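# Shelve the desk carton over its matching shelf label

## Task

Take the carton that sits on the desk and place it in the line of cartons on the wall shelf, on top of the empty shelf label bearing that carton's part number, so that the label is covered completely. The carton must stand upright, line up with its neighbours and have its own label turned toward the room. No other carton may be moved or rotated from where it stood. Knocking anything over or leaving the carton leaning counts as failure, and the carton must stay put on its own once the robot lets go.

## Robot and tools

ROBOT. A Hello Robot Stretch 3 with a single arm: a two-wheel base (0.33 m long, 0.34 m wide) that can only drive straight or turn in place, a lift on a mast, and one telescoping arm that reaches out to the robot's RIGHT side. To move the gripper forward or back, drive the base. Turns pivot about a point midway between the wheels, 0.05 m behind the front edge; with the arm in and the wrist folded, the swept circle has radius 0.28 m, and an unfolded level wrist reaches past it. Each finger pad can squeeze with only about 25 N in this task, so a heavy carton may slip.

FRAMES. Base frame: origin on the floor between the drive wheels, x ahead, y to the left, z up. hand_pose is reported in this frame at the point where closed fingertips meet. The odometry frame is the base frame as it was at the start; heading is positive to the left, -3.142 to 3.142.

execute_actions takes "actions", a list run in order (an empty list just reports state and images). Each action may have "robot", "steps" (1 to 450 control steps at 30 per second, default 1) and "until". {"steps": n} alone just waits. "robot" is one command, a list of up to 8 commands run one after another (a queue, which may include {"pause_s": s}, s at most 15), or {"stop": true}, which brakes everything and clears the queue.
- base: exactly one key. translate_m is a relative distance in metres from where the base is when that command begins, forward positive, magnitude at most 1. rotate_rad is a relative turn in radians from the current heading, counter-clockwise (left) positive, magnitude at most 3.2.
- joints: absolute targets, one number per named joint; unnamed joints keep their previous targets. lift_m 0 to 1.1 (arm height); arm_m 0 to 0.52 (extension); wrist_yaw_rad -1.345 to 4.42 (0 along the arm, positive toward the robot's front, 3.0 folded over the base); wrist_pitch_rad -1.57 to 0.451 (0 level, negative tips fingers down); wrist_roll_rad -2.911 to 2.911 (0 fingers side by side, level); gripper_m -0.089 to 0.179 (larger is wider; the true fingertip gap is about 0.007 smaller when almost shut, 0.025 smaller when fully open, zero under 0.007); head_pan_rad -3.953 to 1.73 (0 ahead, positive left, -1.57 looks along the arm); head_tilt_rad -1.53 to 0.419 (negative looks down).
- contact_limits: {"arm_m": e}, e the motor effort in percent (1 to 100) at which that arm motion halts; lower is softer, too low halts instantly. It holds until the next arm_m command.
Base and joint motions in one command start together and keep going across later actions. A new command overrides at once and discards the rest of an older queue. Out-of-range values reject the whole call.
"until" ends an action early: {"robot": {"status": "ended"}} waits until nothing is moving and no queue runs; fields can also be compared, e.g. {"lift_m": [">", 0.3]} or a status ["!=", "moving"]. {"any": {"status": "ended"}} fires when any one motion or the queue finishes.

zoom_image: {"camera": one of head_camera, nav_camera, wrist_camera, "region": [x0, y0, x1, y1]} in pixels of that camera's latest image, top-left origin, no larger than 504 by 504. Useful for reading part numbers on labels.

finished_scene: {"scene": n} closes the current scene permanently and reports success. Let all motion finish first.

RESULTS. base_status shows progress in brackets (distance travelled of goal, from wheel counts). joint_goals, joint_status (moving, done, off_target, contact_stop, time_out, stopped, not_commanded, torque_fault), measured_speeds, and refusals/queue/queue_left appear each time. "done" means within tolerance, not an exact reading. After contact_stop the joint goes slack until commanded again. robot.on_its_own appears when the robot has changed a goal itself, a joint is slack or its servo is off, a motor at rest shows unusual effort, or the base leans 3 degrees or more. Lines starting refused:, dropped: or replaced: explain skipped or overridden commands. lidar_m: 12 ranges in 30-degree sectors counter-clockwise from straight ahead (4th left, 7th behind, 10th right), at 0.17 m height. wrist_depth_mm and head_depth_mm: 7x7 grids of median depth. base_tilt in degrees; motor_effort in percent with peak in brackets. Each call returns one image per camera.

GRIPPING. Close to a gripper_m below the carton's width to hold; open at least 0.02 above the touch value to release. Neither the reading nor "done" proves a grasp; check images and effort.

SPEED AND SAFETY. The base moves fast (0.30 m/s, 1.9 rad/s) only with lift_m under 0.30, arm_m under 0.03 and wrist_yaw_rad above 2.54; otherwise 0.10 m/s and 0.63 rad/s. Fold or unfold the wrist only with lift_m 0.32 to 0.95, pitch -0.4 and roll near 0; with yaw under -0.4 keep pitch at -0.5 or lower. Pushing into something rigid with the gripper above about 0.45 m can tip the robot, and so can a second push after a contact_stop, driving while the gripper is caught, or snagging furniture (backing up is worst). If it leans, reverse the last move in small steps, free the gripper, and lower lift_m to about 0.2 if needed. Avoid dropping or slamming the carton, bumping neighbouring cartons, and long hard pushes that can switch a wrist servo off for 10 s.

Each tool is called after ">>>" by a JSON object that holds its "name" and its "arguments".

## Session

>>> {"name": "execute_actions", "arguments": {"actions": []}}

Scene clock: 0.00 s.
robot.base_odometry: x=+0.000 y=+0.000 heading=+0.000 (m, m, rad; robot's odometry frame)
robot.turned_by_wheels: +0.000 (rad since the last result)
robot.turned_by_imu: +0.000 (rad since the last result)
robot.base_tilt: forward=+0.6 right=+0.2 (deg)
robot.lidar_m: 1.73 2.61 2.07 2.19 2.93 2.76 2.01 1.37 1.29 1.31 1.67 1.62
robot.head_depth_mm: 1803 1840 1837 1836 1832 1228 1852 / 1859 1909 1918 1934 1953 1435 1932 / 1957 2030 2030 2047 2035 1518 2028 / 1986 2112 2093 2167 2126 1614 1868 / 2010 2241 2230 2278 2301 2256 1968 / 2028 2392 2372 2389 2438 2431 1952 / 2060 2507 2536 2562 2559 2565 1962
robot.base_status: not_commanded
robot.joint_positions: lift_m=+0.413 arm_m=+0.001 wrist_yaw_rad=+2.865 wrist_pitch_rad=-0.472 wrist_roll_rad=+0.001 gripper_m=+0.037 head_pan_rad=-0.003 head_tilt_rad=+0.001
robot.joint_goals: lift_m=+0.413 arm_m=+0.001 wrist_yaw_rad=+2.865 wrist_pitch_rad=-0.472 wrist_roll_rad=+0.001 gripper_m=+0.037 head_pan_rad=-0.003 head_tilt_rad=+0.001
robot.joint_status: lift_m=not_commanded arm_m=not_commanded wrist_yaw_rad=not_commanded wrist_pitch_rad=not_commanded wrist_roll_rad=not_commanded gripper_m=not_commanded head_pan_rad=not_commanded head_tilt_rad=not_commanded
robot.measured_speeds: translate_m=+0.000 rotate_rad=+0.000 lift_m=+0.000 arm_m=+0.000 wrist_yaw_rad=+0.000 wrist_pitch_rad=+0.000 wrist_roll_rad=+0.000 head_pan_rad=+0.000 head_tilt_rad=+0.000
robot: refusals=0 queue=idle queue_left=0
robot.motor_effort: left_wheel=+1 right_wheel=+0 lift_m=+25 arm_m=+0 wrist_yaw_rad=+0 wrist_pitch_rad=+5 wrist_roll_rad=+1 gripper_m=+0 head_pan_rad=+0 head_tilt_rad=+2 (%)
robot.hand_pose: x=+0.0381 y=+0.0629 z=+0.4140 quat_wxyz=(+0.259, +0.704, +0.069, +0.658) (m; robot's base frame)
robot.wrist_depth_mm: - - - - - - - / - - - - - - - / - - - - - - - / 836 867 846 846 816 837 819 / 720 - 706 706 709 696 692 / 610 594 - 612 622 595 594 / 543 539 - 542 523 530 521
pictures: head_camera (sideways: a quarter turn clockwise sets it upright), nav_camera (sideways: a quarter turn counterclockwise sets it upright), wrist_camera
Images, in order (width x height): head_camera 896x504, nav_camera 672x504, wrist_camera 644x364.

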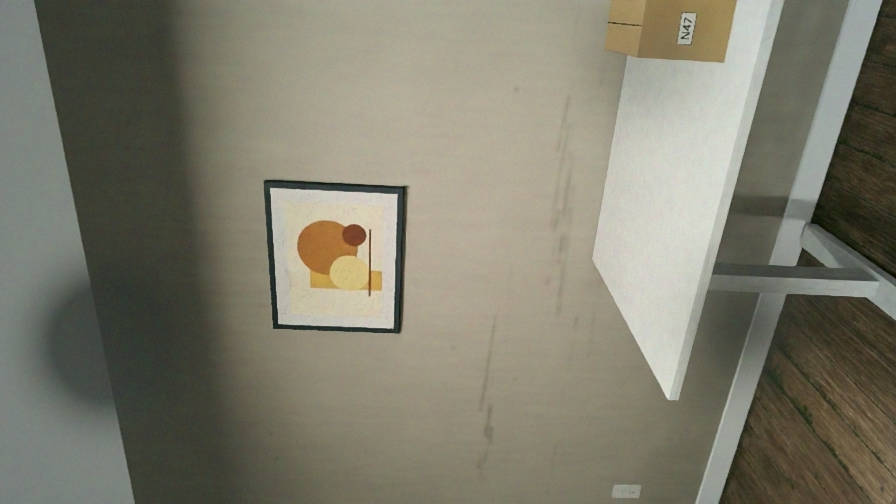

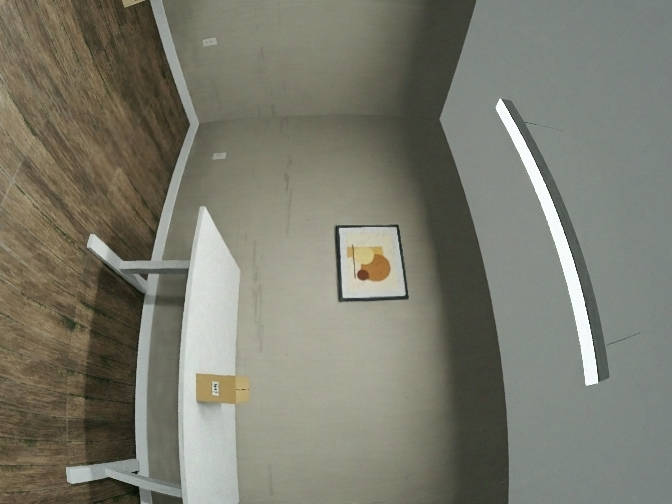

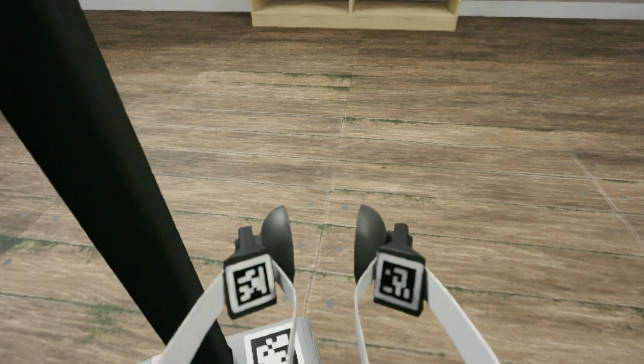

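>>> {"name": "execute_actions", "arguments": {"actions": [{"robot":{"joints":{"head_pan_rad":-3.55,"head_tilt_rad":-0.2,"lift_m":0.27}},"steps":450,"until":{"robot":{"status":"ended"}}}]}}

Scene clock: 7.30 s.
robot.base_odometry: x=+0.000 y=+0.000 heading=+0.000 (m, m, rad; robot's odometry frame)
robot.turned_by_wheels: +0.000 (rad since the last result)
robot.turned_by_imu: +0.000 (rad since the last result)
robot.base_tilt: forward=+0.5 right=+0.1 (deg)
robot.lidar_m: 1.73 2.61 2.07 2.19 2.93 2.76 2.00 1.37 1.29 1.31 1.66 1.62
robot.head_depth_mm: 2407 2503 2617 2711 2863 2100 1591 / 2399 2534 2649 2710 2831 2110 1579 / 2423 2583 2674 2800 2834 2071 1571 / 2469 2550 2653 2817 2885 2047 1557 / 2447 2510 2706 2806 2906 2038 1560 / 2459 2593 2702 2836 2909 2019 1544 / 2478 2548 2735 2894 2839 2014 1540
robot.base_status: not_commanded
robot.joint_positions: lift_m=+0.271 arm_m=+0.001 wrist_yaw_rad=+2.865 wrist_pitch_rad=-0.472 wrist_roll_rad=+0.001 gripper_m=+0.037 head_pan_rad=-3.543 head_tilt_rad=-0.197
robot.joint_goals: lift_m=+0.270 arm_m=+0.001 wrist_yaw_rad=+2.865 wrist_pitch_rad=-0.472 wrist_roll_rad=+0.001 gripper_m=+0.037 head_pan_rad=-3.550 head_tilt_rad=-0.200
robot.joint_status: lift_m=done arm_m=not_commanded wrist_yaw_rad=not_commanded wrist_pitch_rad=not_commanded wrist_roll_rad=not_commanded gripper_m=not_commanded head_pan_rad=done head_tilt_rad=done
robot.measured_speeds: translate_m=+0.000 rotate_rad=+0.000 lift_m=+0.000 arm_m=+0.000 wrist_yaw_rad=+0.000 wrist_pitch_rad=+0.000 wrist_roll_rad=+0.000 head_pan_rad=+0.000 head_tilt_rad=+0.000
robot: refusals=0 queue=done queue_left=0
robot.motor_effort: left_wheel=+1(1) right_wheel=+0(0) lift_m=+10(25) arm_m=+0(0) wrist_yaw_rad=-1(1) wrist_pitch_rad=+5(5) wrist_roll_rad=+0(1) gripper_m=+0(0) head_pan_rad=-3(40) head_tilt_rad=-1(15) (%)
robot.hand_pose: x=+0.0381 y=+0.0629 z=+0.2715 quat_wxyz=(+0.259, +0.704, +0.069, +0.658) (m; robot's base frame)
robot.wrist_depth_mm: - - - - - - - / - - - - - 965 - / - 781 779 777 743 751 748 / 620 638 631 624 616 616 616 / 526 - 539 527 521 511 514 / 460 - - 448 454 444 439 / - - - 400 391 387 385
pictures: head_camera (sideways: a quarter turn clockwise sets it upright), nav_camera (sideways: a quarter turn counterclockwise sets it upright), wrist_camera
Images, in order (width x height): head_camera 896x504, nav_camera 672x504, wrist_camera 644x364.

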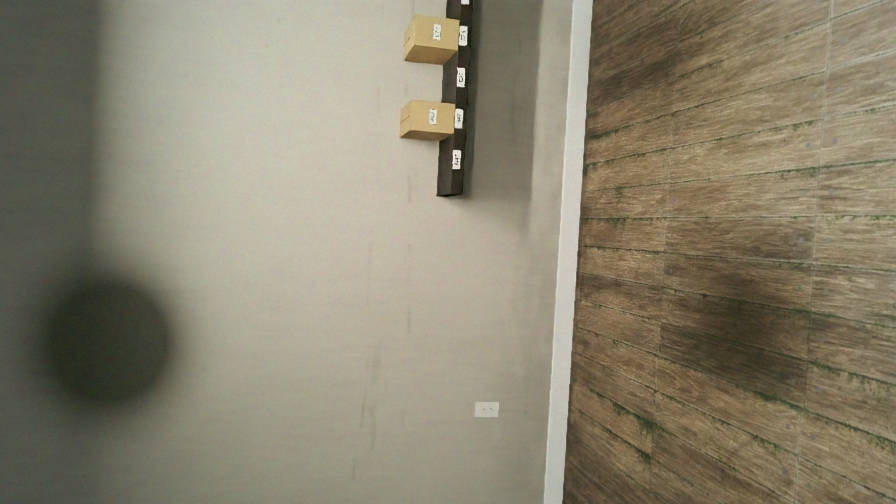

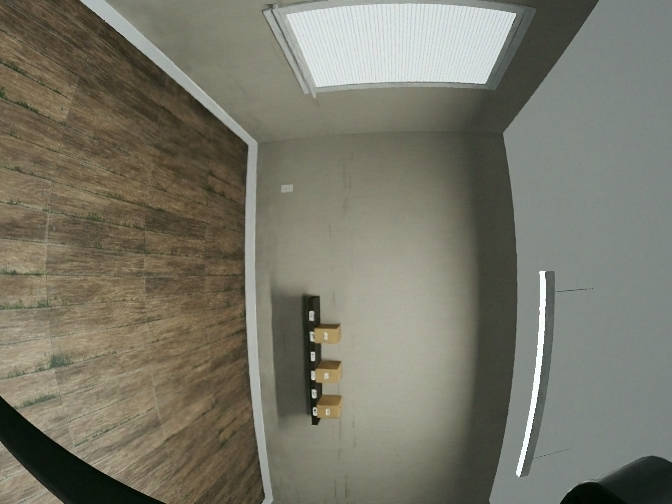

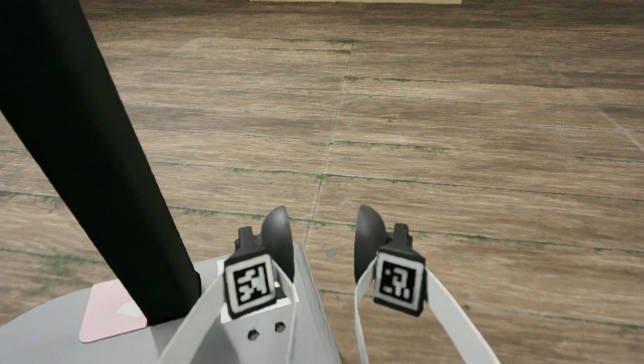

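>>> {"name": "zoom_image", "arguments": {"camera": "head_camera", "region": [400, 0, 500, 190]}}

>>> {"name": "execute_actions", "arguments": {"actions": [{"robot":[{"base":{"rotate_rad":-0.233},"joints":{"head_pan_rad":-1.57,"head_tilt_rad":-0.6}},{"base":{"translate_m":0.81}},{"base":{"rotate_rad":1.345}},{"joints":{"lift_m":0.9,"wrist_pitch_rad":-0.4,"gripper_m":0.179}},{"joints":{"wrist_yaw_rad":0.0}},{"joints":{"wrist_pitch_rad":-1.0,"lift_m":1.08,"arm_m":0.2}}],"steps":450,"until":{"robot":{"status":"ended"}}},{"steps":450,"until":{"robot":{"status":"ended"}}}]}}

Region (400, 0, 500, 190) of head_camera's 896x504 image, scaled by 2.653, with more detail than that image has; it fills the left 265 columns of this view, and the rest is white.

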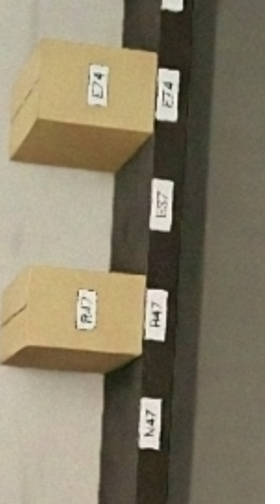

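Scene clock: 29.77 s.
robot.base_odometry: x=+0.788 y=-0.187 heading=+1.112 (m, m, rad; robot's odometry frame)
robot.turned_by_wheels: +1.112 (rad since the last result)
robot.turned_by_imu: +1.130 (rad since the last result)
robot.base_tilt: forward=+0.6 right=+0.1 (deg)
robot.lidar_m: 1.92 2.11 3.18 3.52 2.11 1.49 1.44 1.49 0.98 1.20 0.96 1.67
robot.head_depth_mm: - - 1217 977 762 1348 1202 / - - 1235 937 759 1342 1192 / - - - 682 730 1335 1192 / 999 1091 1194 679 709 1328 1181 / 998 1118 1218 912 746 1323 1183 / 996 1106 1216 940 740 1321 1180 / 993 1110 1213 932 738 1312 1165
robot.base_status: done (rotate_rad +1.3449 of +1.3450)
robot.joint_positions: lift_m=+1.079 arm_m=+0.200 wrist_yaw_rad=+0.001 wrist_pitch_rad=-1.004 wrist_roll_rad=+0.001 gripper_m=+0.179 head_pan_rad=-1.577 head_tilt_rad=-0.593
robot.joint_goals: lift_m=+1.080 arm_m=+0.200 wrist_yaw_rad=+0.000 wrist_pitch_rad=-1.000 wrist_roll_rad=+0.001 gripper_m=+0.179 head_pan_rad=-1.570 head_tilt_rad=-0.600
robot.joint_status: lift_m=done arm_m=done wrist_yaw_rad=done wrist_pitch_rad=done wrist_roll_rad=not_commanded gripper_m=done head_pan_rad=done head_tilt_rad=done
robot.measured_speeds: translate_m=+0.000 rotate_rad=+0.000 lift_m=+0.000 arm_m=+0.000 wrist_yaw_rad=+0.000 wrist_pitch_rad=+0.000 wrist_roll_rad=+0.000 head_pan_rad=+0.000 head_tilt_rad=+0.000
robot: refusals=0 queue=done queue_left=0
robot.motor_effort: left_wheel=-1(9) right_wheel=+3(15) lift_m=+38(40) arm_m=+3(3) wrist_yaw_rad=-1(2) wrist_pitch_rad=+1(10) wrist_roll_rad=+1(0) gripper_m=+0(97) head_pan_rad=+3(41) head_tilt_rad=-3(22) (%)
robot.hand_pose: x=-0.0215 y=-0.4618 z=+0.9888 quat_wxyz=(+0.620, +0.341, -0.619, -0.340) (m; robot's base frame)
robot.wrist_depth_mm: 550 559 547 320 547 556 550 / 517 519 515 300 502 512 515 / 484 484 487 282 300 485 489 / 456 459 455 368 457 453 454 / 431 431 430 431 431 429 429 / 412 408 412 415 415 417 415 / - - - - - - -
pictures: head_camera (sideways: a quarter turn clockwise sets it upright), nav_camera (sideways: a quarter turn counterclockwise sets it upright), wrist_camera
Images, in order (width x height): head_camera 896x504, nav_camera 672x504, wrist_camera 644x364.

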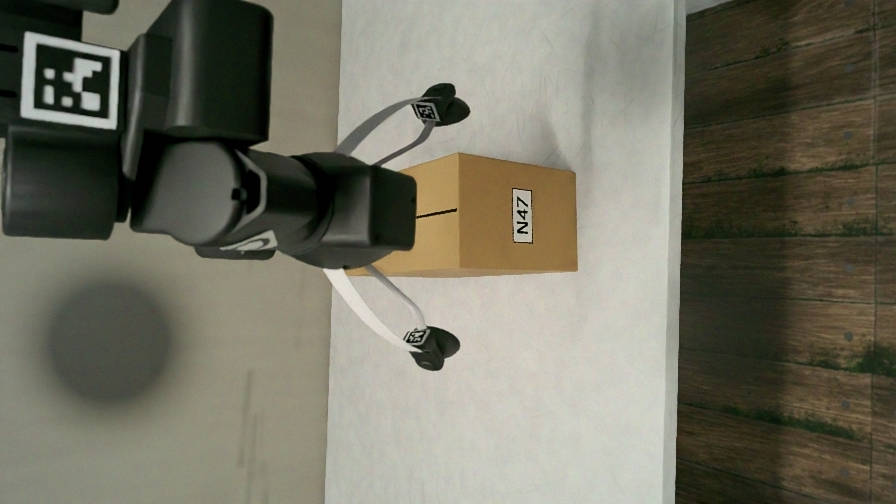

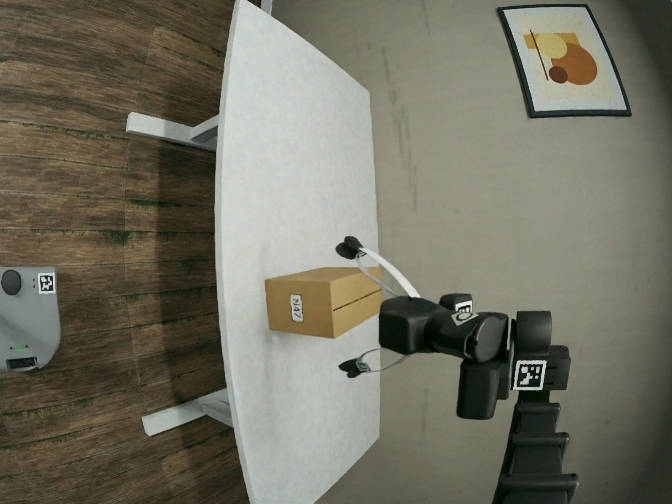

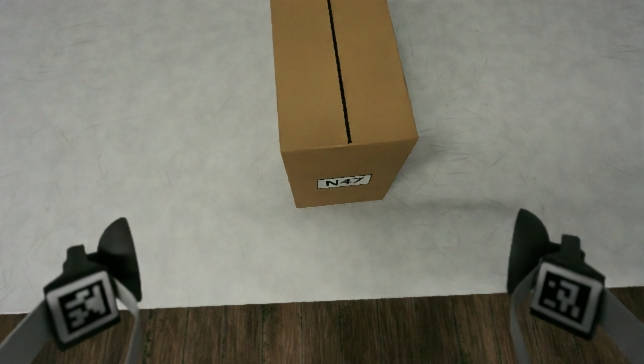

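>>> {"name": "execute_actions", "arguments": {"actions": [{"robot":[{"base":{"translate_m":-0.022},"joints":{"wrist_yaw_rad":0.07,"arm_m":0.416,"head_tilt_rad":-0.5}},{"joints":{"lift_m":0.962}}],"steps":450,"until":{"robot":{"status":"ended"}}}]}}

Scene clock: 38.97 s.
robot.base_odometry: x=+0.778 y=-0.207 heading=+1.112 (m, m, rad; robot's odometry frame)
robot.turned_by_wheels: +0.000 (rad since the last result)
robot.turned_by_imu: +0.000 (rad since the last result)
robot.base_tilt: forward=+0.7 right=+0.2 (deg)
robot.lidar_m: 1.94 2.13 3.23 3.52 2.07 1.46 1.41 1.46 0.97 1.20 0.98 1.68
robot.head_depth_mm: 987 1089 1171 - 807 691 1255 / 991 1067 - 1097 832 687 1251 / 991 1073 - 1050 749 681 1242 / 989 1092 1189 714 685 678 1234 / 985 1091 1212 1075 815 675 1237 / 986 1087 1207 1063 810 673 1226 / 992 1092 1208 1064 806 669 1221
robot.base_status: done (translate_m -0.0220 of -0.0220)
robot.joint_positions: lift_m=+0.963 arm_m=+0.416 wrist_yaw_rad=+0.068 wrist_pitch_rad=-1.005 wrist_roll_rad=+0.001 gripper_m=+0.179 head_pan_rad=-1.577 head_tilt_rad=-0.507
robot.joint_goals: lift_m=+0.962 arm_m=+0.416 wrist_yaw_rad=+0.070 wrist_pitch_rad=-1.000 wrist_roll_rad=+0.001 gripper_m=+0.179 head_pan_rad=-1.570 head_tilt_rad=-0.500
robot.joint_status: lift_m=done arm_m=done wrist_yaw_rad=done wrist_pitch_rad=done wrist_roll_rad=not_commanded gripper_m=done head_pan_rad=done head_tilt_rad=done
robot.measured_speeds: translate_m=+0.000 rotate_rad=+0.000 lift_m=+0.000 arm_m=+0.000 wrist_yaw_rad=+0.000 wrist_pitch_rad=+0.000 wrist_roll_rad=+0.000 head_pan_rad=+0.000 head_tilt_rad=+0.000
robot: refusals=0 queue=done queue_left=0
robot.motor_effort: left_wheel=-1(5) right_wheel=+2(4) lift_m=+10(39) arm_m=+3(3) wrist_yaw_rad=+1(5) wrist_pitch_rad=+2(2) wrist_roll_rad=+0(1) gripper_m=+0(0) head_pan_rad=+3(3) head_tilt_rad=+1(12) (%)
robot.hand_pose: x=-0.0136 y=-0.6775 z=+0.8723 quat_wxyz=(+0.631, +0.361, -0.608, -0.320) (m; robot's base frame)
robot.wrist_depth_mm: 403 403 174 172 174 402 404 / 377 374 160 160 161 369 373 / 354 352 150 150 150 353 351 / 335 336 141 141 141 329 330 / 316 314 134 134 134 314 315 / - 299 127 127 127 291 298 / - 281 121 121 120 278 279
pictures: head_camera (sideways: a quarter turn clockwise sets it upright), nav_camera (sideways: a quarter turn counterclockwise sets it upright), wrist_camera
Images, in order (width x height): head_camera 896x504, nav_camera 672x504, wrist_camera 644x364.

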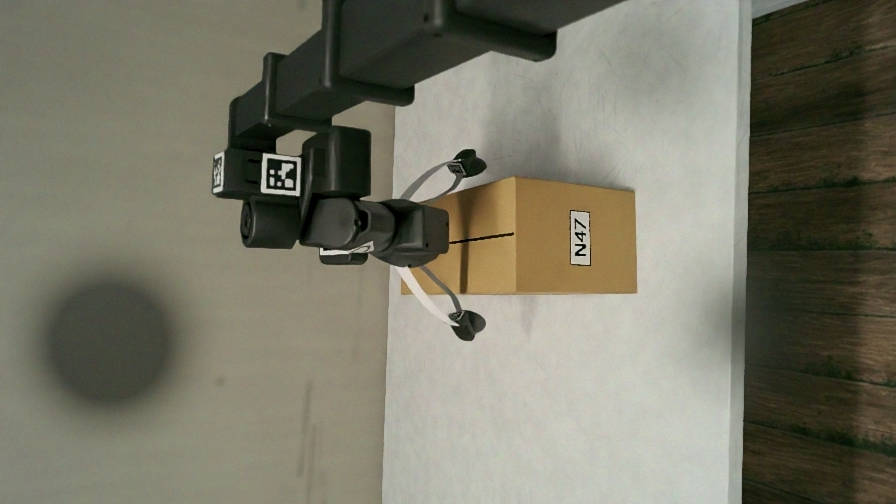

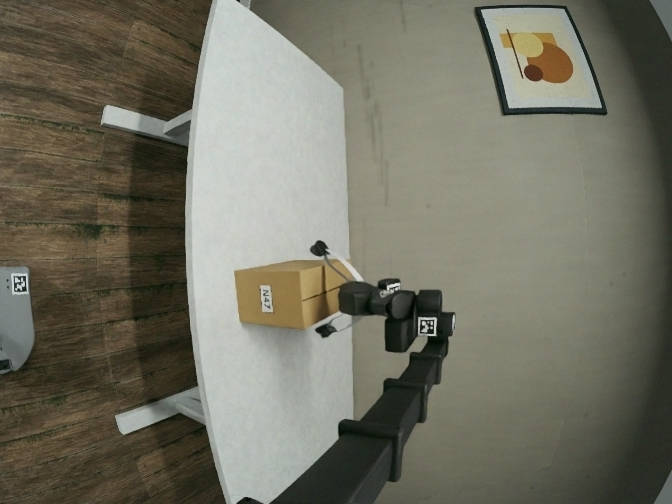

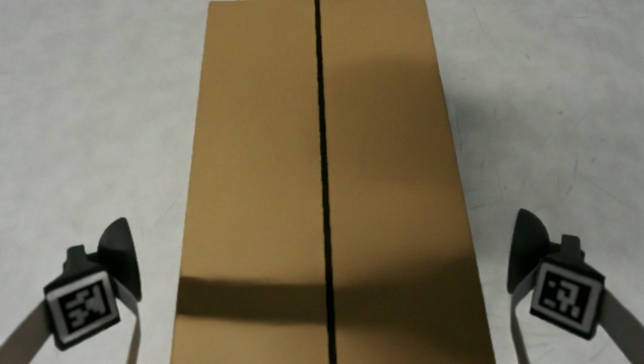

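>>> {"name": "execute_actions", "arguments": {"actions": [{"robot":[{"joints":{"gripper_m":0.102}},{"pause_s":1.5},{"joints":{"lift_m":1.01}}],"steps":450,"until":{"robot":{"status":"ended"}}}]}}

Scene clock: 45.80 s.
robot.base_odometry: x=+0.778 y=-0.207 heading=+1.112 (m, m, rad; robot's odometry frame)
robot.turned_by_wheels: +0.000 (rad since the last result)
robot.turned_by_imu: +0.000 (rad since the last result)
robot.base_tilt: forward=+0.5 right=+0.2 (deg)
robot.lidar_m: 1.95 2.12 3.23 3.51 2.08 1.47 1.41 1.46 0.97 1.20 0.98 1.67
robot.head_depth_mm: 984 1078 - 1064 839 688 1257 / 991 1062 1235 1107 830 686 1250 / 990 - 1231 960 768 681 1243 / 994 1077 1193 661 683 680 1236 / 991 1085 1211 1029 788 674 1237 / 983 1089 1214 1072 808 670 1223 / 985 1085 1208 1059 805 667 1224
robot.base_status: done (translate_m -0.0220 of -0.0220)
robot.joint_positions: lift_m=+1.009 arm_m=+0.416 wrist_yaw_rad=+0.068 wrist_pitch_rad=-1.012 wrist_roll_rad=+0.001 gripper_m=+0.103 head_pan_rad=-1.577 head_tilt_rad=-0.507
robot.joint_goals: lift_m=+1.010 arm_m=+0.416 wrist_yaw_rad=+0.070 wrist_pitch_rad=-1.000 wrist_roll_rad=+0.001 gripper_m=+0.102 head_pan_rad=-1.570 head_tilt_rad=-0.500
robot.joint_status: lift_m=done arm_m=done wrist_yaw_rad=done wrist_pitch_rad=done wrist_roll_rad=not_commanded gripper_m=off_target head_pan_rad=done head_tilt_rad=done
robot.measured_speeds: translate_m=+0.000 rotate_rad=+0.000 lift_m=+0.000 arm_m=+0.000 wrist_yaw_rad=+0.000 wrist_pitch_rad=+0.000 wrist_roll_rad=+0.000 head_pan_rad=+0.000 head_tilt_rad=+0.000
robot: refusals=0 queue=done queue_left=0
robot.motor_effort: left_wheel=-1(2) right_wheel=+3(4) lift_m=+39(42) arm_m=+3(3) wrist_yaw_rad=+1(1) wrist_pitch_rad=+4(4) wrist_roll_rad=+0(0) gripper_m=-41(98) head_pan_rad=+3(4) head_tilt_rad=+2(3) (%)
robot.hand_pose: x=-0.0137 y=-0.6759 z=+0.9178 quat_wxyz=(+0.630, +0.364, -0.606, -0.322) (m; robot's base frame)
robot.wrist_depth_mm: 460 454 170 171 172 459 453 / 428 430 159 160 162 428 425 / 406 400 150 150 150 399 404 / 376 377 142 142 141 376 377 / 364 365 134 134 134 358 355 / 340 - 127 128 128 - 340 / 325 321 121 122 121 319 324
pictures: head_camera (sideways: a quarter turn clockwise sets it upright), nav_camera (sideways: a quarter turn counterclockwise sets it upright), wrist_camera
Images, in order (width x height): head_camera 896x504, nav_camera 672x504, wrist_camera 644x364.

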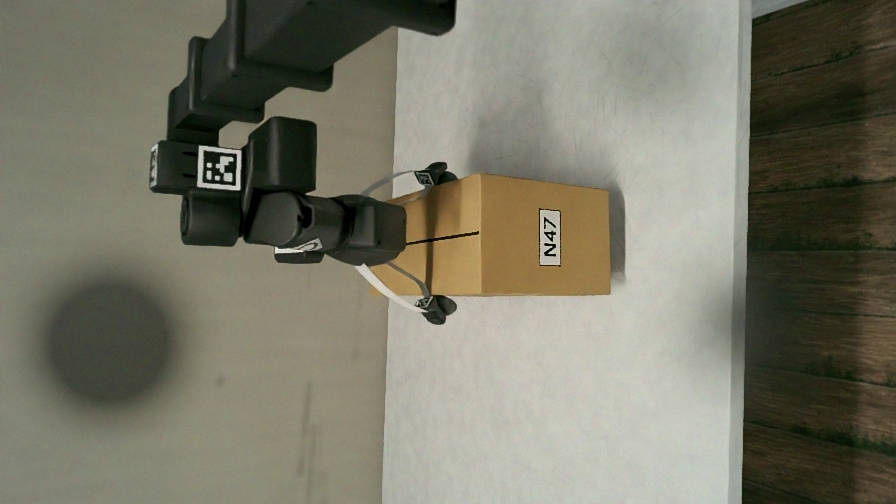

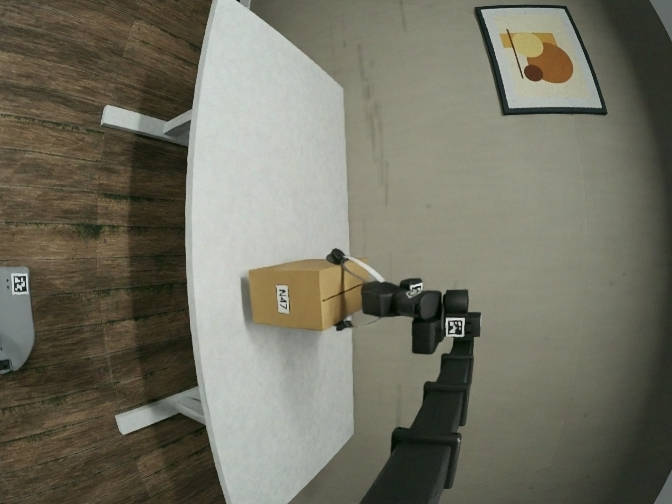

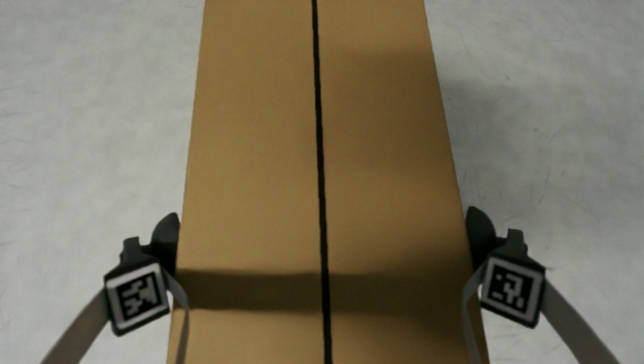

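>>> {"name": "execute_actions", "arguments": {"actions": [{"robot":[{"base":{"rotate_rad":1.535},"joints":{"wrist_yaw_rad":0.0,"arm_m":0.05,"lift_m":1.08}},{"base":{"translate_m":1.0}},{"base":{"translate_m":1.0}},{"base":{"translate_m":0.76}},{"base":{"rotate_rad":1.575},"joints":{"head_tilt_rad":-0.7}}],"steps":450,"until":{"robot":{"status":"ended"}}},{"steps":450,"until":{"robot":{"status":"ended"}}},{"steps":450,"until":{"robot":{"status":"ended"}}}]}}

Scene clock: 86.83 s.
robot.base_odometry: x=-1.651 y=+1.104 heading=-2.061 (m, m, rad; robot's odometry frame)
robot.turned_by_wheels: +3.110 (rad since the last result)
robot.turned_by_imu: +3.173 (rad since the last result)
robot.base_tilt: forward=+0.4 right=+0.2 (deg)
robot.lidar_m: 1.56 1.61 2.15 3.52 3.00 2.17 2.18 1.19 0.85 0.81 0.83 1.11
robot.head_depth_mm: - - - 846 1292 1330 1157 / - - - - 333 322 1146 / - - - - 319 309 1102 / 668 744 869 - 322 310 1104 / 667 759 872 878 346 324 1114 / 667 757 874 1040 1273 1307 1135 / 664 756 871 1032 1277 1306 1130
robot.base_status: done (rotate_rad +1.5749 of +1.5750)
robot.joint_positions: lift_m=+1.079 arm_m=+0.050 wrist_yaw_rad=+0.002 wrist_pitch_rad=-1.012 wrist_roll_rad=+0.000 gripper_m=+0.103 head_pan_rad=-1.577 head_tilt_rad=-0.691
robot.joint_goals: lift_m=+1.080 arm_m=+0.050 wrist_yaw_rad=+0.000 wrist_pitch_rad=-1.000 wrist_roll_rad=+0.000 gripper_m=+0.102 head_pan_rad=-1.570 head_tilt_rad=-0.700
robot.joint_status: lift_m=done arm_m=done wrist_yaw_rad=done wrist_pitch_rad=done wrist_roll_rad=not_commanded gripper_m=off_target head_pan_rad=done head_tilt_rad=done
robot.measured_speeds: translate_m=+0.000 rotate_rad=+0.000 lift_m=+0.000 arm_m=+0.000 wrist_yaw_rad=+0.000 wrist_pitch_rad=+0.000 wrist_roll_rad=+0.000 head_pan_rad=+0.000 head_tilt_rad=+0.000
robot: refusals=0 queue=done queue_left=0
robot.motor_effort: left_wheel=-1(5) right_wheel=+3(12) lift_m=+39(40) arm_m=-3(5) wrist_yaw_rad=-1(4) wrist_pitch_rad=+4(4) wrist_roll_rad=+0(1) gripper_m=-41(41) head_pan_rad=+3(3) head_tilt_rad=-3(16) (%)
robot.hand_pose: x=-0.0214 y=-0.3106 z=+0.9878 quat_wxyz=(+0.619, +0.343, -0.618, -0.343) (m; robot's base frame)
robot.wrist_depth_mm: 633 654 169 170 172 573 468 / 761 804 160 160 161 550 495 / - - 149 150 150 - - / - - 142 142 142 - - / - - 134 135 134 - - / - - 128 128 127 - - / - - 121 122 122 - -
pictures: head_camera (sideways: a quarter turn clockwise sets it upright), nav_camera (sideways: a quarter turn counterclockwise sets it upright), wrist_camera
Images, in order (width x height): head_camera 896x504, nav_camera 672x504, wrist_camera 644x364.

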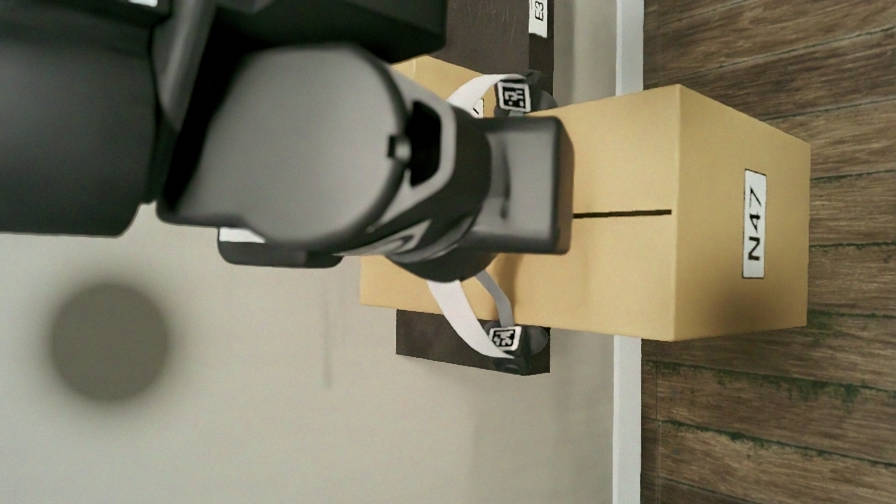

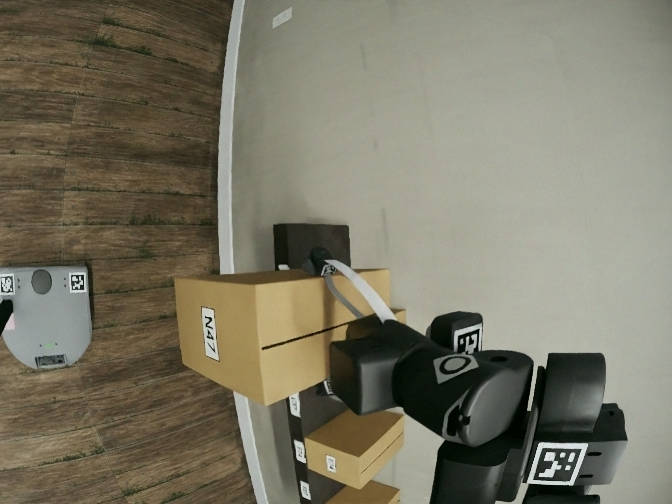

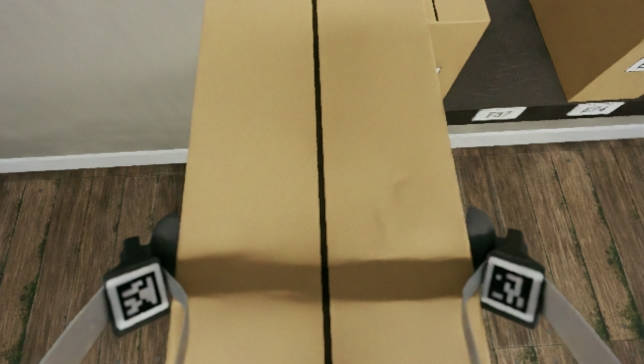

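>>> {"name": "execute_actions", "arguments": {"actions": [{"robot":[{"base":{"rotate_rad":0.025}},{"base":{"translate_m":0.02},"joints":{"arm_m":0.2}},{"joints":{"arm_m":0.405,"lift_m":1.0}}],"steps":450,"until":{"robot":{"status":"ended"}}}]}}

Scene clock: 95.97 s.
robot.base_odometry: x=-1.660 y=+1.086 heading=-2.037 (m, m, rad; robot's odometry frame)
robot.turned_by_wheels: +0.025 (rad since the last result)
robot.turned_by_imu: +0.025 (rad since the last result)
robot.base_tilt: forward=+0.6 right=+0.3 (deg)
robot.lidar_m: 1.54 1.60 2.16 3.52 3.01 2.20 2.21 1.17 0.84 0.81 0.84 1.14
robot.head_depth_mm: 641 - 855 753 1267 1337 1158 / - 773 811 694 1267 1339 1153 / - - 701 767 1274 1323 1149 / 665 761 641 673 1274 1315 1142 / 669 761 880 912 1278 1317 1136 / 670 761 877 1040 1281 1320 1132 / 670 762 879 1046 1278 1305 1137
robot.base_status: done (translate_m +0.0200 of +0.0200)
robot.joint_positions: lift_m=+1.001 arm_m=+0.405 wrist_yaw_rad=+0.001 wrist_pitch_rad=-1.013 wrist_roll_rad=+0.000 gripper_m=+0.103 head_pan_rad=-1.577 head_tilt_rad=-0.691
robot.joint_goals: lift_m=+1.000 arm_m=+0.405 wrist_yaw_rad=+0.000 wrist_pitch_rad=-1.000 wrist_roll_rad=+0.000 gripper_m=+0.102 head_pan_rad=-1.570 head_tilt_rad=-0.700
robot.joint_status: lift_m=done arm_m=done wrist_yaw_rad=done wrist_pitch_rad=done wrist_roll_rad=not_commanded gripper_m=off_target head_pan_rad=done head_tilt_rad=done
robot.measured_speeds: translate_m=+0.000 rotate_rad=+0.000 lift_m=+0.000 arm_m=+0.000 wrist_yaw_rad=+0.000 wrist_pitch_rad=+0.000 wrist_roll_rad=+0.000 head_pan_rad=+0.000 head_tilt_rad=+0.000
robot: refusals=0 queue=done queue_left=0
robot.motor_effort: left_wheel=-1(5) right_wheel=+3(9) lift_m=+11(39) arm_m=+3(3) wrist_yaw_rad=-1(2) wrist_pitch_rad=+4(4) wrist_roll_rad=+0(1) gripper_m=-41(41) head_pan_rad=+3(3) head_tilt_rad=-4(3) (%)
robot.hand_pose: x=-0.0215 y=-0.6649 z=+0.9093 quat_wxyz=(+0.618, +0.343, -0.618, -0.343) (m; robot's base frame)
robot.wrist_depth_mm: 219 220 170 170 172 231 234 / 269 271 160 159 161 241 242 / 345 354 150 150 150 225 225 / 487 499 142 142 142 215 213 / 845 742 134 134 134 203 202 / - - 128 128 127 - 191 / 971 952 121 121 121 182 182
pictures: head_camera (sideways: a quarter turn clockwise sets it upright), nav_camera (sideways: a quarter turn counterclockwise sets it upright), wrist_camera
Images, in order (width x height): head_camera 896x504, nav_camera 672x504, wrist_camera 644x364.

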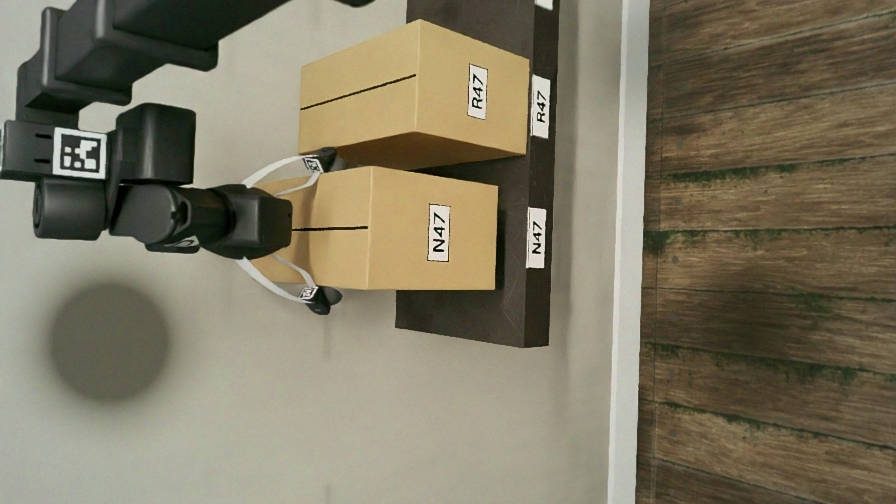

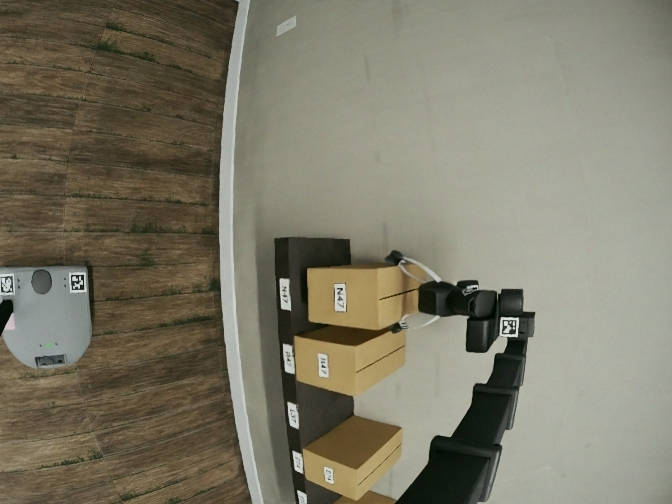

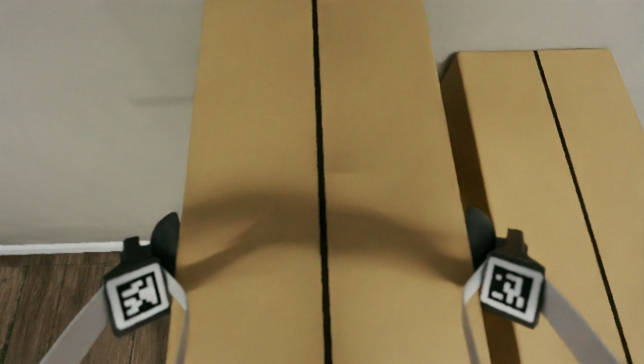

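>>> {"name": "execute_actions", "arguments": {"actions": [{"robot":[{"joints":{"arm_m":0.416,"lift_m":0.943}}],"steps":450,"until":{"robot":{"status":"ended"}}}]}}

Scene clock: 98.93 s.
robot.base_odometry: x=-1.660 y=+1.086 heading=-2.037 (m, m, rad; robot's odometry frame)
robot.turned_by_wheels: +0.000 (rad since the last result)
robot.turned_by_imu: +0.000 (rad since the last result)
robot.base_tilt: forward=+0.5 right=+0.4 (deg)
robot.lidar_m: 1.54 1.60 2.17 3.54 3.01 2.19 2.21 1.16 0.84 0.81 0.84 1.14
robot.head_depth_mm: 663 726 - 703 1269 1340 1158 / 665 - 782 695 1278 1339 1146 / 657 - 819 746 1282 1322 1142 / 668 751 730 688 1282 1313 1141 / 671 761 875 912 1278 1303 1139 / 668 760 878 1043 1287 1301 1130 / 673 761 883 1048 1289 1306 1128
robot.base_status: done (translate_m +0.0200 of +0.0200)
robot.joint_positions: lift_m=+0.944 arm_m=+0.416 wrist_yaw_rad=+0.001 wrist_pitch_rad=-1.013 wrist_roll_rad=+0.000 gripper_m=+0.103 head_pan_rad=-1.577 head_tilt_rad=-0.691
robot.joint_goals: lift_m=+0.943 arm_m=+0.416 wrist_yaw_rad=+0.000 wrist_pitch_rad=-1.000 wrist_roll_rad=+0.000 gripper_m=+0.102 head_pan_rad=-1.570 head_tilt_rad=-0.700
robot.joint_status: lift_m=done arm_m=done wrist_yaw_rad=done wrist_pitch_rad=done wrist_roll_rad=not_commanded gripper_m=off_target head_pan_rad=done head_tilt_rad=done
robot.measured_speeds: translate_m=+0.000 rotate_rad=+0.000 lift_m=+0.000 arm_m=+0.000 wrist_yaw_rad=+0.000 wrist_pitch_rad=+0.000 wrist_roll_rad=+0.000 head_pan_rad=+0.000 head_tilt_rad=+0.000
robot: refusals=0 queue=done queue_left=0
robot.motor_effort: left_wheel=-1(1) right_wheel=+3(2) lift_m=+11(11) arm_m=+3(3) wrist_yaw_rad=-1(1) wrist_pitch_rad=+4(4) wrist_roll_rad=+1(0) gripper_m=-41(41) head_pan_rad=+3(3) head_tilt_rad=-4(3) (%)
robot.hand_pose: x=-0.0215 y=-0.6759 z=+0.8523 quat_wxyz=(+0.618, +0.343, -0.618, -0.343) (m; robot's base frame)
robot.wrist_depth_mm: 204 207 170 170 172 190 184 / 249 257 160 159 161 185 172 / 325 329 150 151 150 187 162 / 457 466 142 141 142 188 153 / 775 713 134 134 134 166 144 / 936 - 127 127 128 - 138 / 913 908 121 122 121 174 132
pictures: head_camera (sideways: a quarter turn clockwise sets it upright), nav_camera (sideways: a quarter turn counterclockwise sets it upright), wrist_camera
Images, in order (width x height): head_camera 896x504, nav_camera 672x504, wrist_camera 644x364.

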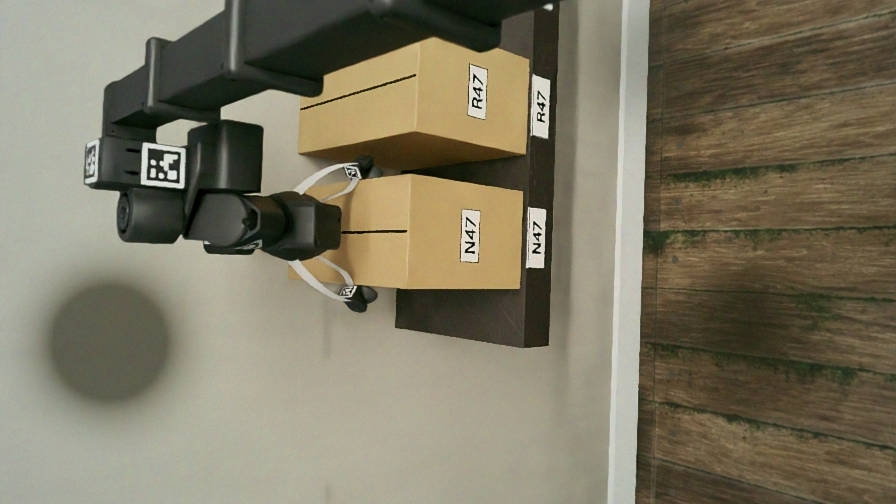

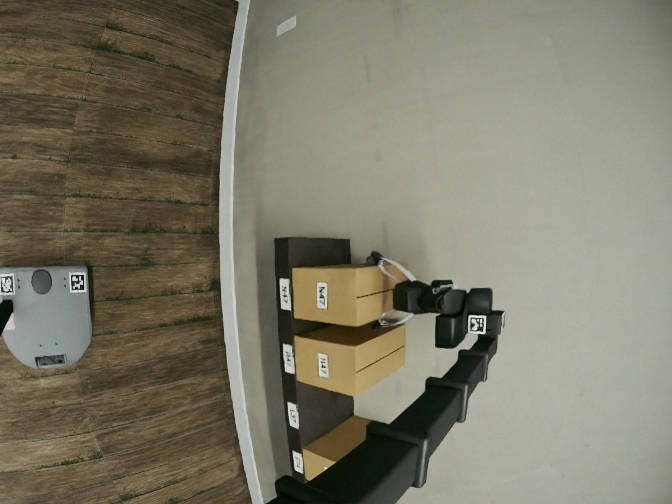

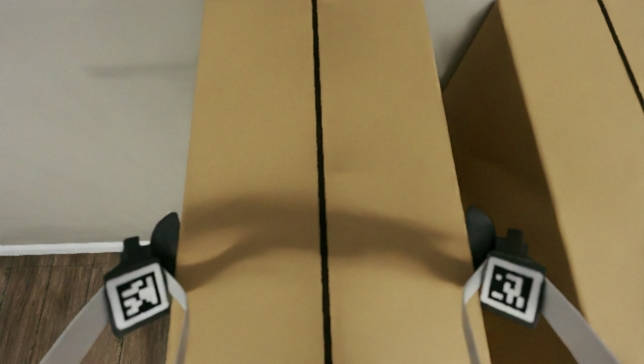

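>>> {"name": "execute_actions", "arguments": {"actions": [{"robot":[{"joints":{"arm_m":0.422}},{"joints":{"lift_m":0.932}},{"joints":{"gripper_m":0.15}},{"pause_s":1.2}],"steps":450,"until":{"robot":{"status":"ended"}}}]}}

Scene clock: 104.40 s.
robot.base_odometry: x=-1.660 y=+1.086 heading=-2.037 (m, m, rad; robot's odometry frame)
robot.turned_by_wheels: +0.000 (rad since the last result)
robot.turned_by_imu: +0.000 (rad since the last result)
robot.base_tilt: forward=+0.5 right=+0.2 (deg)
robot.lidar_m: 1.54 1.60 2.17 3.52 3.01 2.20 2.20 1.16 0.84 0.81 0.84 1.14
robot.head_depth_mm: 667 735 - 697 1320 1325 1149 / 668 - 776 696 1268 1342 1155 / 656 - 836 764 1268 1336 1146 / 670 759 738 698 1274 1311 1140 / 669 760 879 910 1284 1311 1141 / 669 761 883 1043 1284 1321 1133 / 671 761 880 1044 1288 1290 1128
robot.base_status: done (translate_m +0.0200 of +0.0200)
robot.joint_positions: lift_m=+0.933 arm_m=+0.422 wrist_yaw_rad=+0.001 wrist_pitch_rad=-1.012 wrist_roll_rad=+0.000 gripper_m=+0.150 head_pan_rad=-1.577 head_tilt_rad=-0.691
robot.joint_goals: lift_m=+0.932 arm_m=+0.422 wrist_yaw_rad=+0.000 wrist_pitch_rad=-1.000 wrist_roll_rad=+0.000 gripper_m=+0.150 head_pan_rad=-1.570 head_tilt_rad=-0.700
robot.joint_status: lift_m=done arm_m=done wrist_yaw_rad=done wrist_pitch_rad=done wrist_roll_rad=not_commanded gripper_m=off_target head_pan_rad=done head_tilt_rad=done
robot.measured_speeds: translate_m=+0.000 rotate_rad=+0.000 lift_m=+0.000 arm_m=+0.000 wrist_yaw_rad=+0.000 wrist_pitch_rad=+0.000 wrist_roll_rad=+0.000 head_pan_rad=+0.000 head_tilt_rad=+0.000
robot: refusals=0 queue=done queue_left=0
robot.motor_effort: left_wheel=-1(1) right_wheel=+3(3) lift_m=+10(11) arm_m=+3(4) wrist_yaw_rad=-1(1) wrist_pitch_rad=+4(4) wrist_roll_rad=+0(1) gripper_m=+1(97) head_pan_rad=+3(3) head_tilt_rad=-4(4) (%)
robot.hand_pose: x=-0.0215 y=-0.6820 z=+0.8414 quat_wxyz=(+0.619, +0.343, -0.618, -0.343) (m; robot's base frame)
robot.wrist_depth_mm: 197 198 170 171 173 184 171 / 240 245 160 160 162 186 159 / 315 318 150 150 150 188 150 / 440 455 142 142 142 188 142 / 752 674 134 134 134 166 135 / 983 - 128 128 128 - 129 / 889 900 122 121 121 169 124
pictures: head_camera (sideways: a quarter turn clockwise sets it upright), nav_camera (sideways: a quarter turn counterclockwise sets it upright), wrist_camera
Images, in order (width x height): head_camera 896x504, nav_camera 672x504, wrist_camera 644x364.

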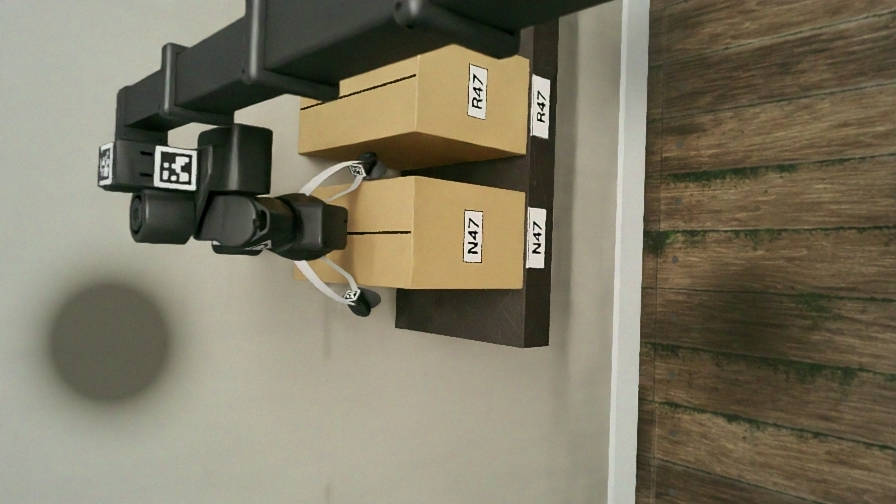

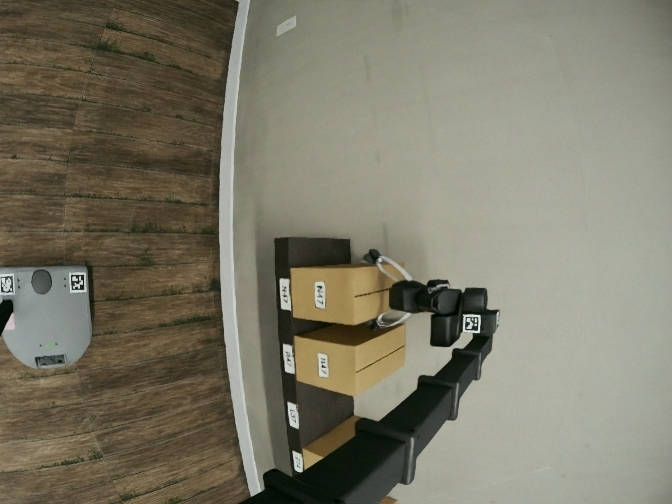

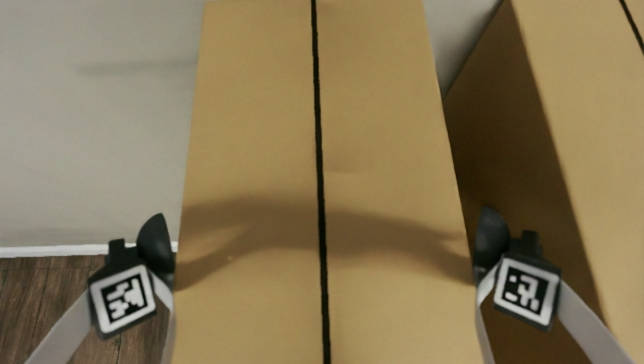

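>>> {"name": "execute_actions", "arguments": {"actions": [{"robot":[{"joints":{"lift_m":1.02}}],"steps":450,"until":{"robot":{"status":"ended"}}}]}}

Scene clock: 106.93 s.
robot.base_odometry: x=-1.660 y=+1.086 heading=-2.037 (m, m, rad; robot's odometry frame)
robot.turned_by_wheels: +0.000 (rad since the last result)
robot.turned_by_imu: +0.000 (rad since the last result)
robot.base_tilt: forward=+0.5 right=+0.2 (deg)
robot.lidar_m: 1.54 1.60 2.17 3.53 3.01 2.19 2.20 1.16 0.84 0.81 0.84 1.14
robot.head_depth_mm: - 769 852 754 1263 1337 1157 / - 764 808 697 1279 1327 1147 / - 770 820 763 1277 1321 1146 / 667 760 790 695 1283 1314 1141 / 671 760 877 910 1291 1312 1136 / 669 764 878 1041 1277 1317 1135 / 672 764 882 1045 1280 1294 1125
robot.base_status: done (translate_m +0.0200 of +0.0200)
robot.joint_positions: lift_m=+1.019 arm_m=+0.422 wrist_yaw_rad=+0.001 wrist_pitch_rad=-1.012 wrist_roll_rad=+0.000 gripper_m=+0.150 head_pan_rad=-1.577 head_tilt_rad=-0.691
robot.joint_goals: lift_m=+1.020 arm_m=+0.422 wrist_yaw_rad=+0.000 wrist_pitch_rad=-1.000 wrist_roll_rad=+0.000 gripper_m=+0.150 head_pan_rad=-1.570 head_tilt_rad=-0.700
robot.joint_status: lift_m=done arm_m=done wrist_yaw_rad=done wrist_pitch_rad=done wrist_roll_rad=not_commanded gripper_m=off_target head_pan_rad=done head_tilt_rad=done
robot.measured_speeds: translate_m=+0.000 rotate_rad=+0.000 lift_m=+0.000 arm_m=+0.000 wrist_yaw_rad=+0.000 wrist_pitch_rad=+0.000 wrist_roll_rad=+0.000 head_pan_rad=+0.000 head_tilt_rad=+0.000
robot: refusals=0 queue=done queue_left=0
robot.motor_effort: left_wheel=-1(1) right_wheel=+3(2) lift_m=+38(40) arm_m=+3(3) wrist_yaw_rad=-1(1) wrist_pitch_rad=+4(4) wrist_roll_rad=+1(0) gripper_m=+1(0) head_pan_rad=+3(3) head_tilt_rad=-4(4) (%)
robot.hand_pose: x=-0.0215 y=-0.6822 z=+0.9279 quat_wxyz=(+0.619, +0.343, -0.618, -0.343) (m; robot's base frame)
robot.wrist_depth_mm: 196 199 202 204 207 208 212 / 240 246 250 252 256 257 256 / 311 320 289 247 286 247 250 / 438 447 394 234 263 234 232 / 745 660 394 220 266 225 221 / - - 375 211 213 - 209 / 970 - 204 201 203 201 198
pictures: head_camera (sideways: a quarter turn clockwise sets it upright), nav_camera (sideways: a quarter turn counterclockwise sets it upright), wrist_camera
Images, in order (width x height): head_camera 896x504, nav_camera 672x504, wrist_camera 644x364.

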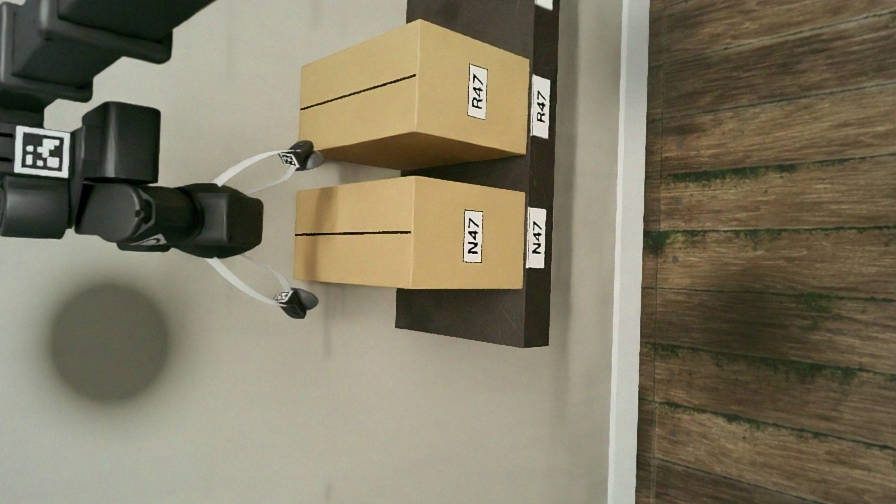

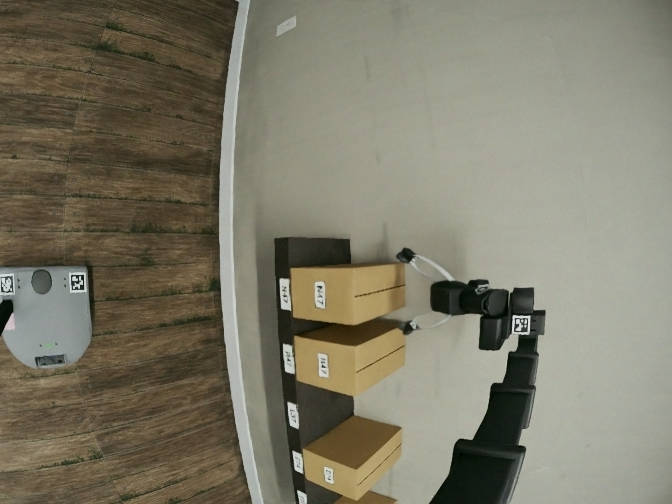

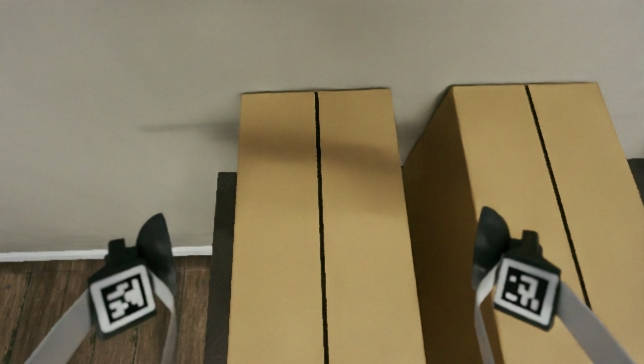

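>>> {"name": "finished_scene", "arguments": {"scene": 2}}

The scene is finished: the task was done.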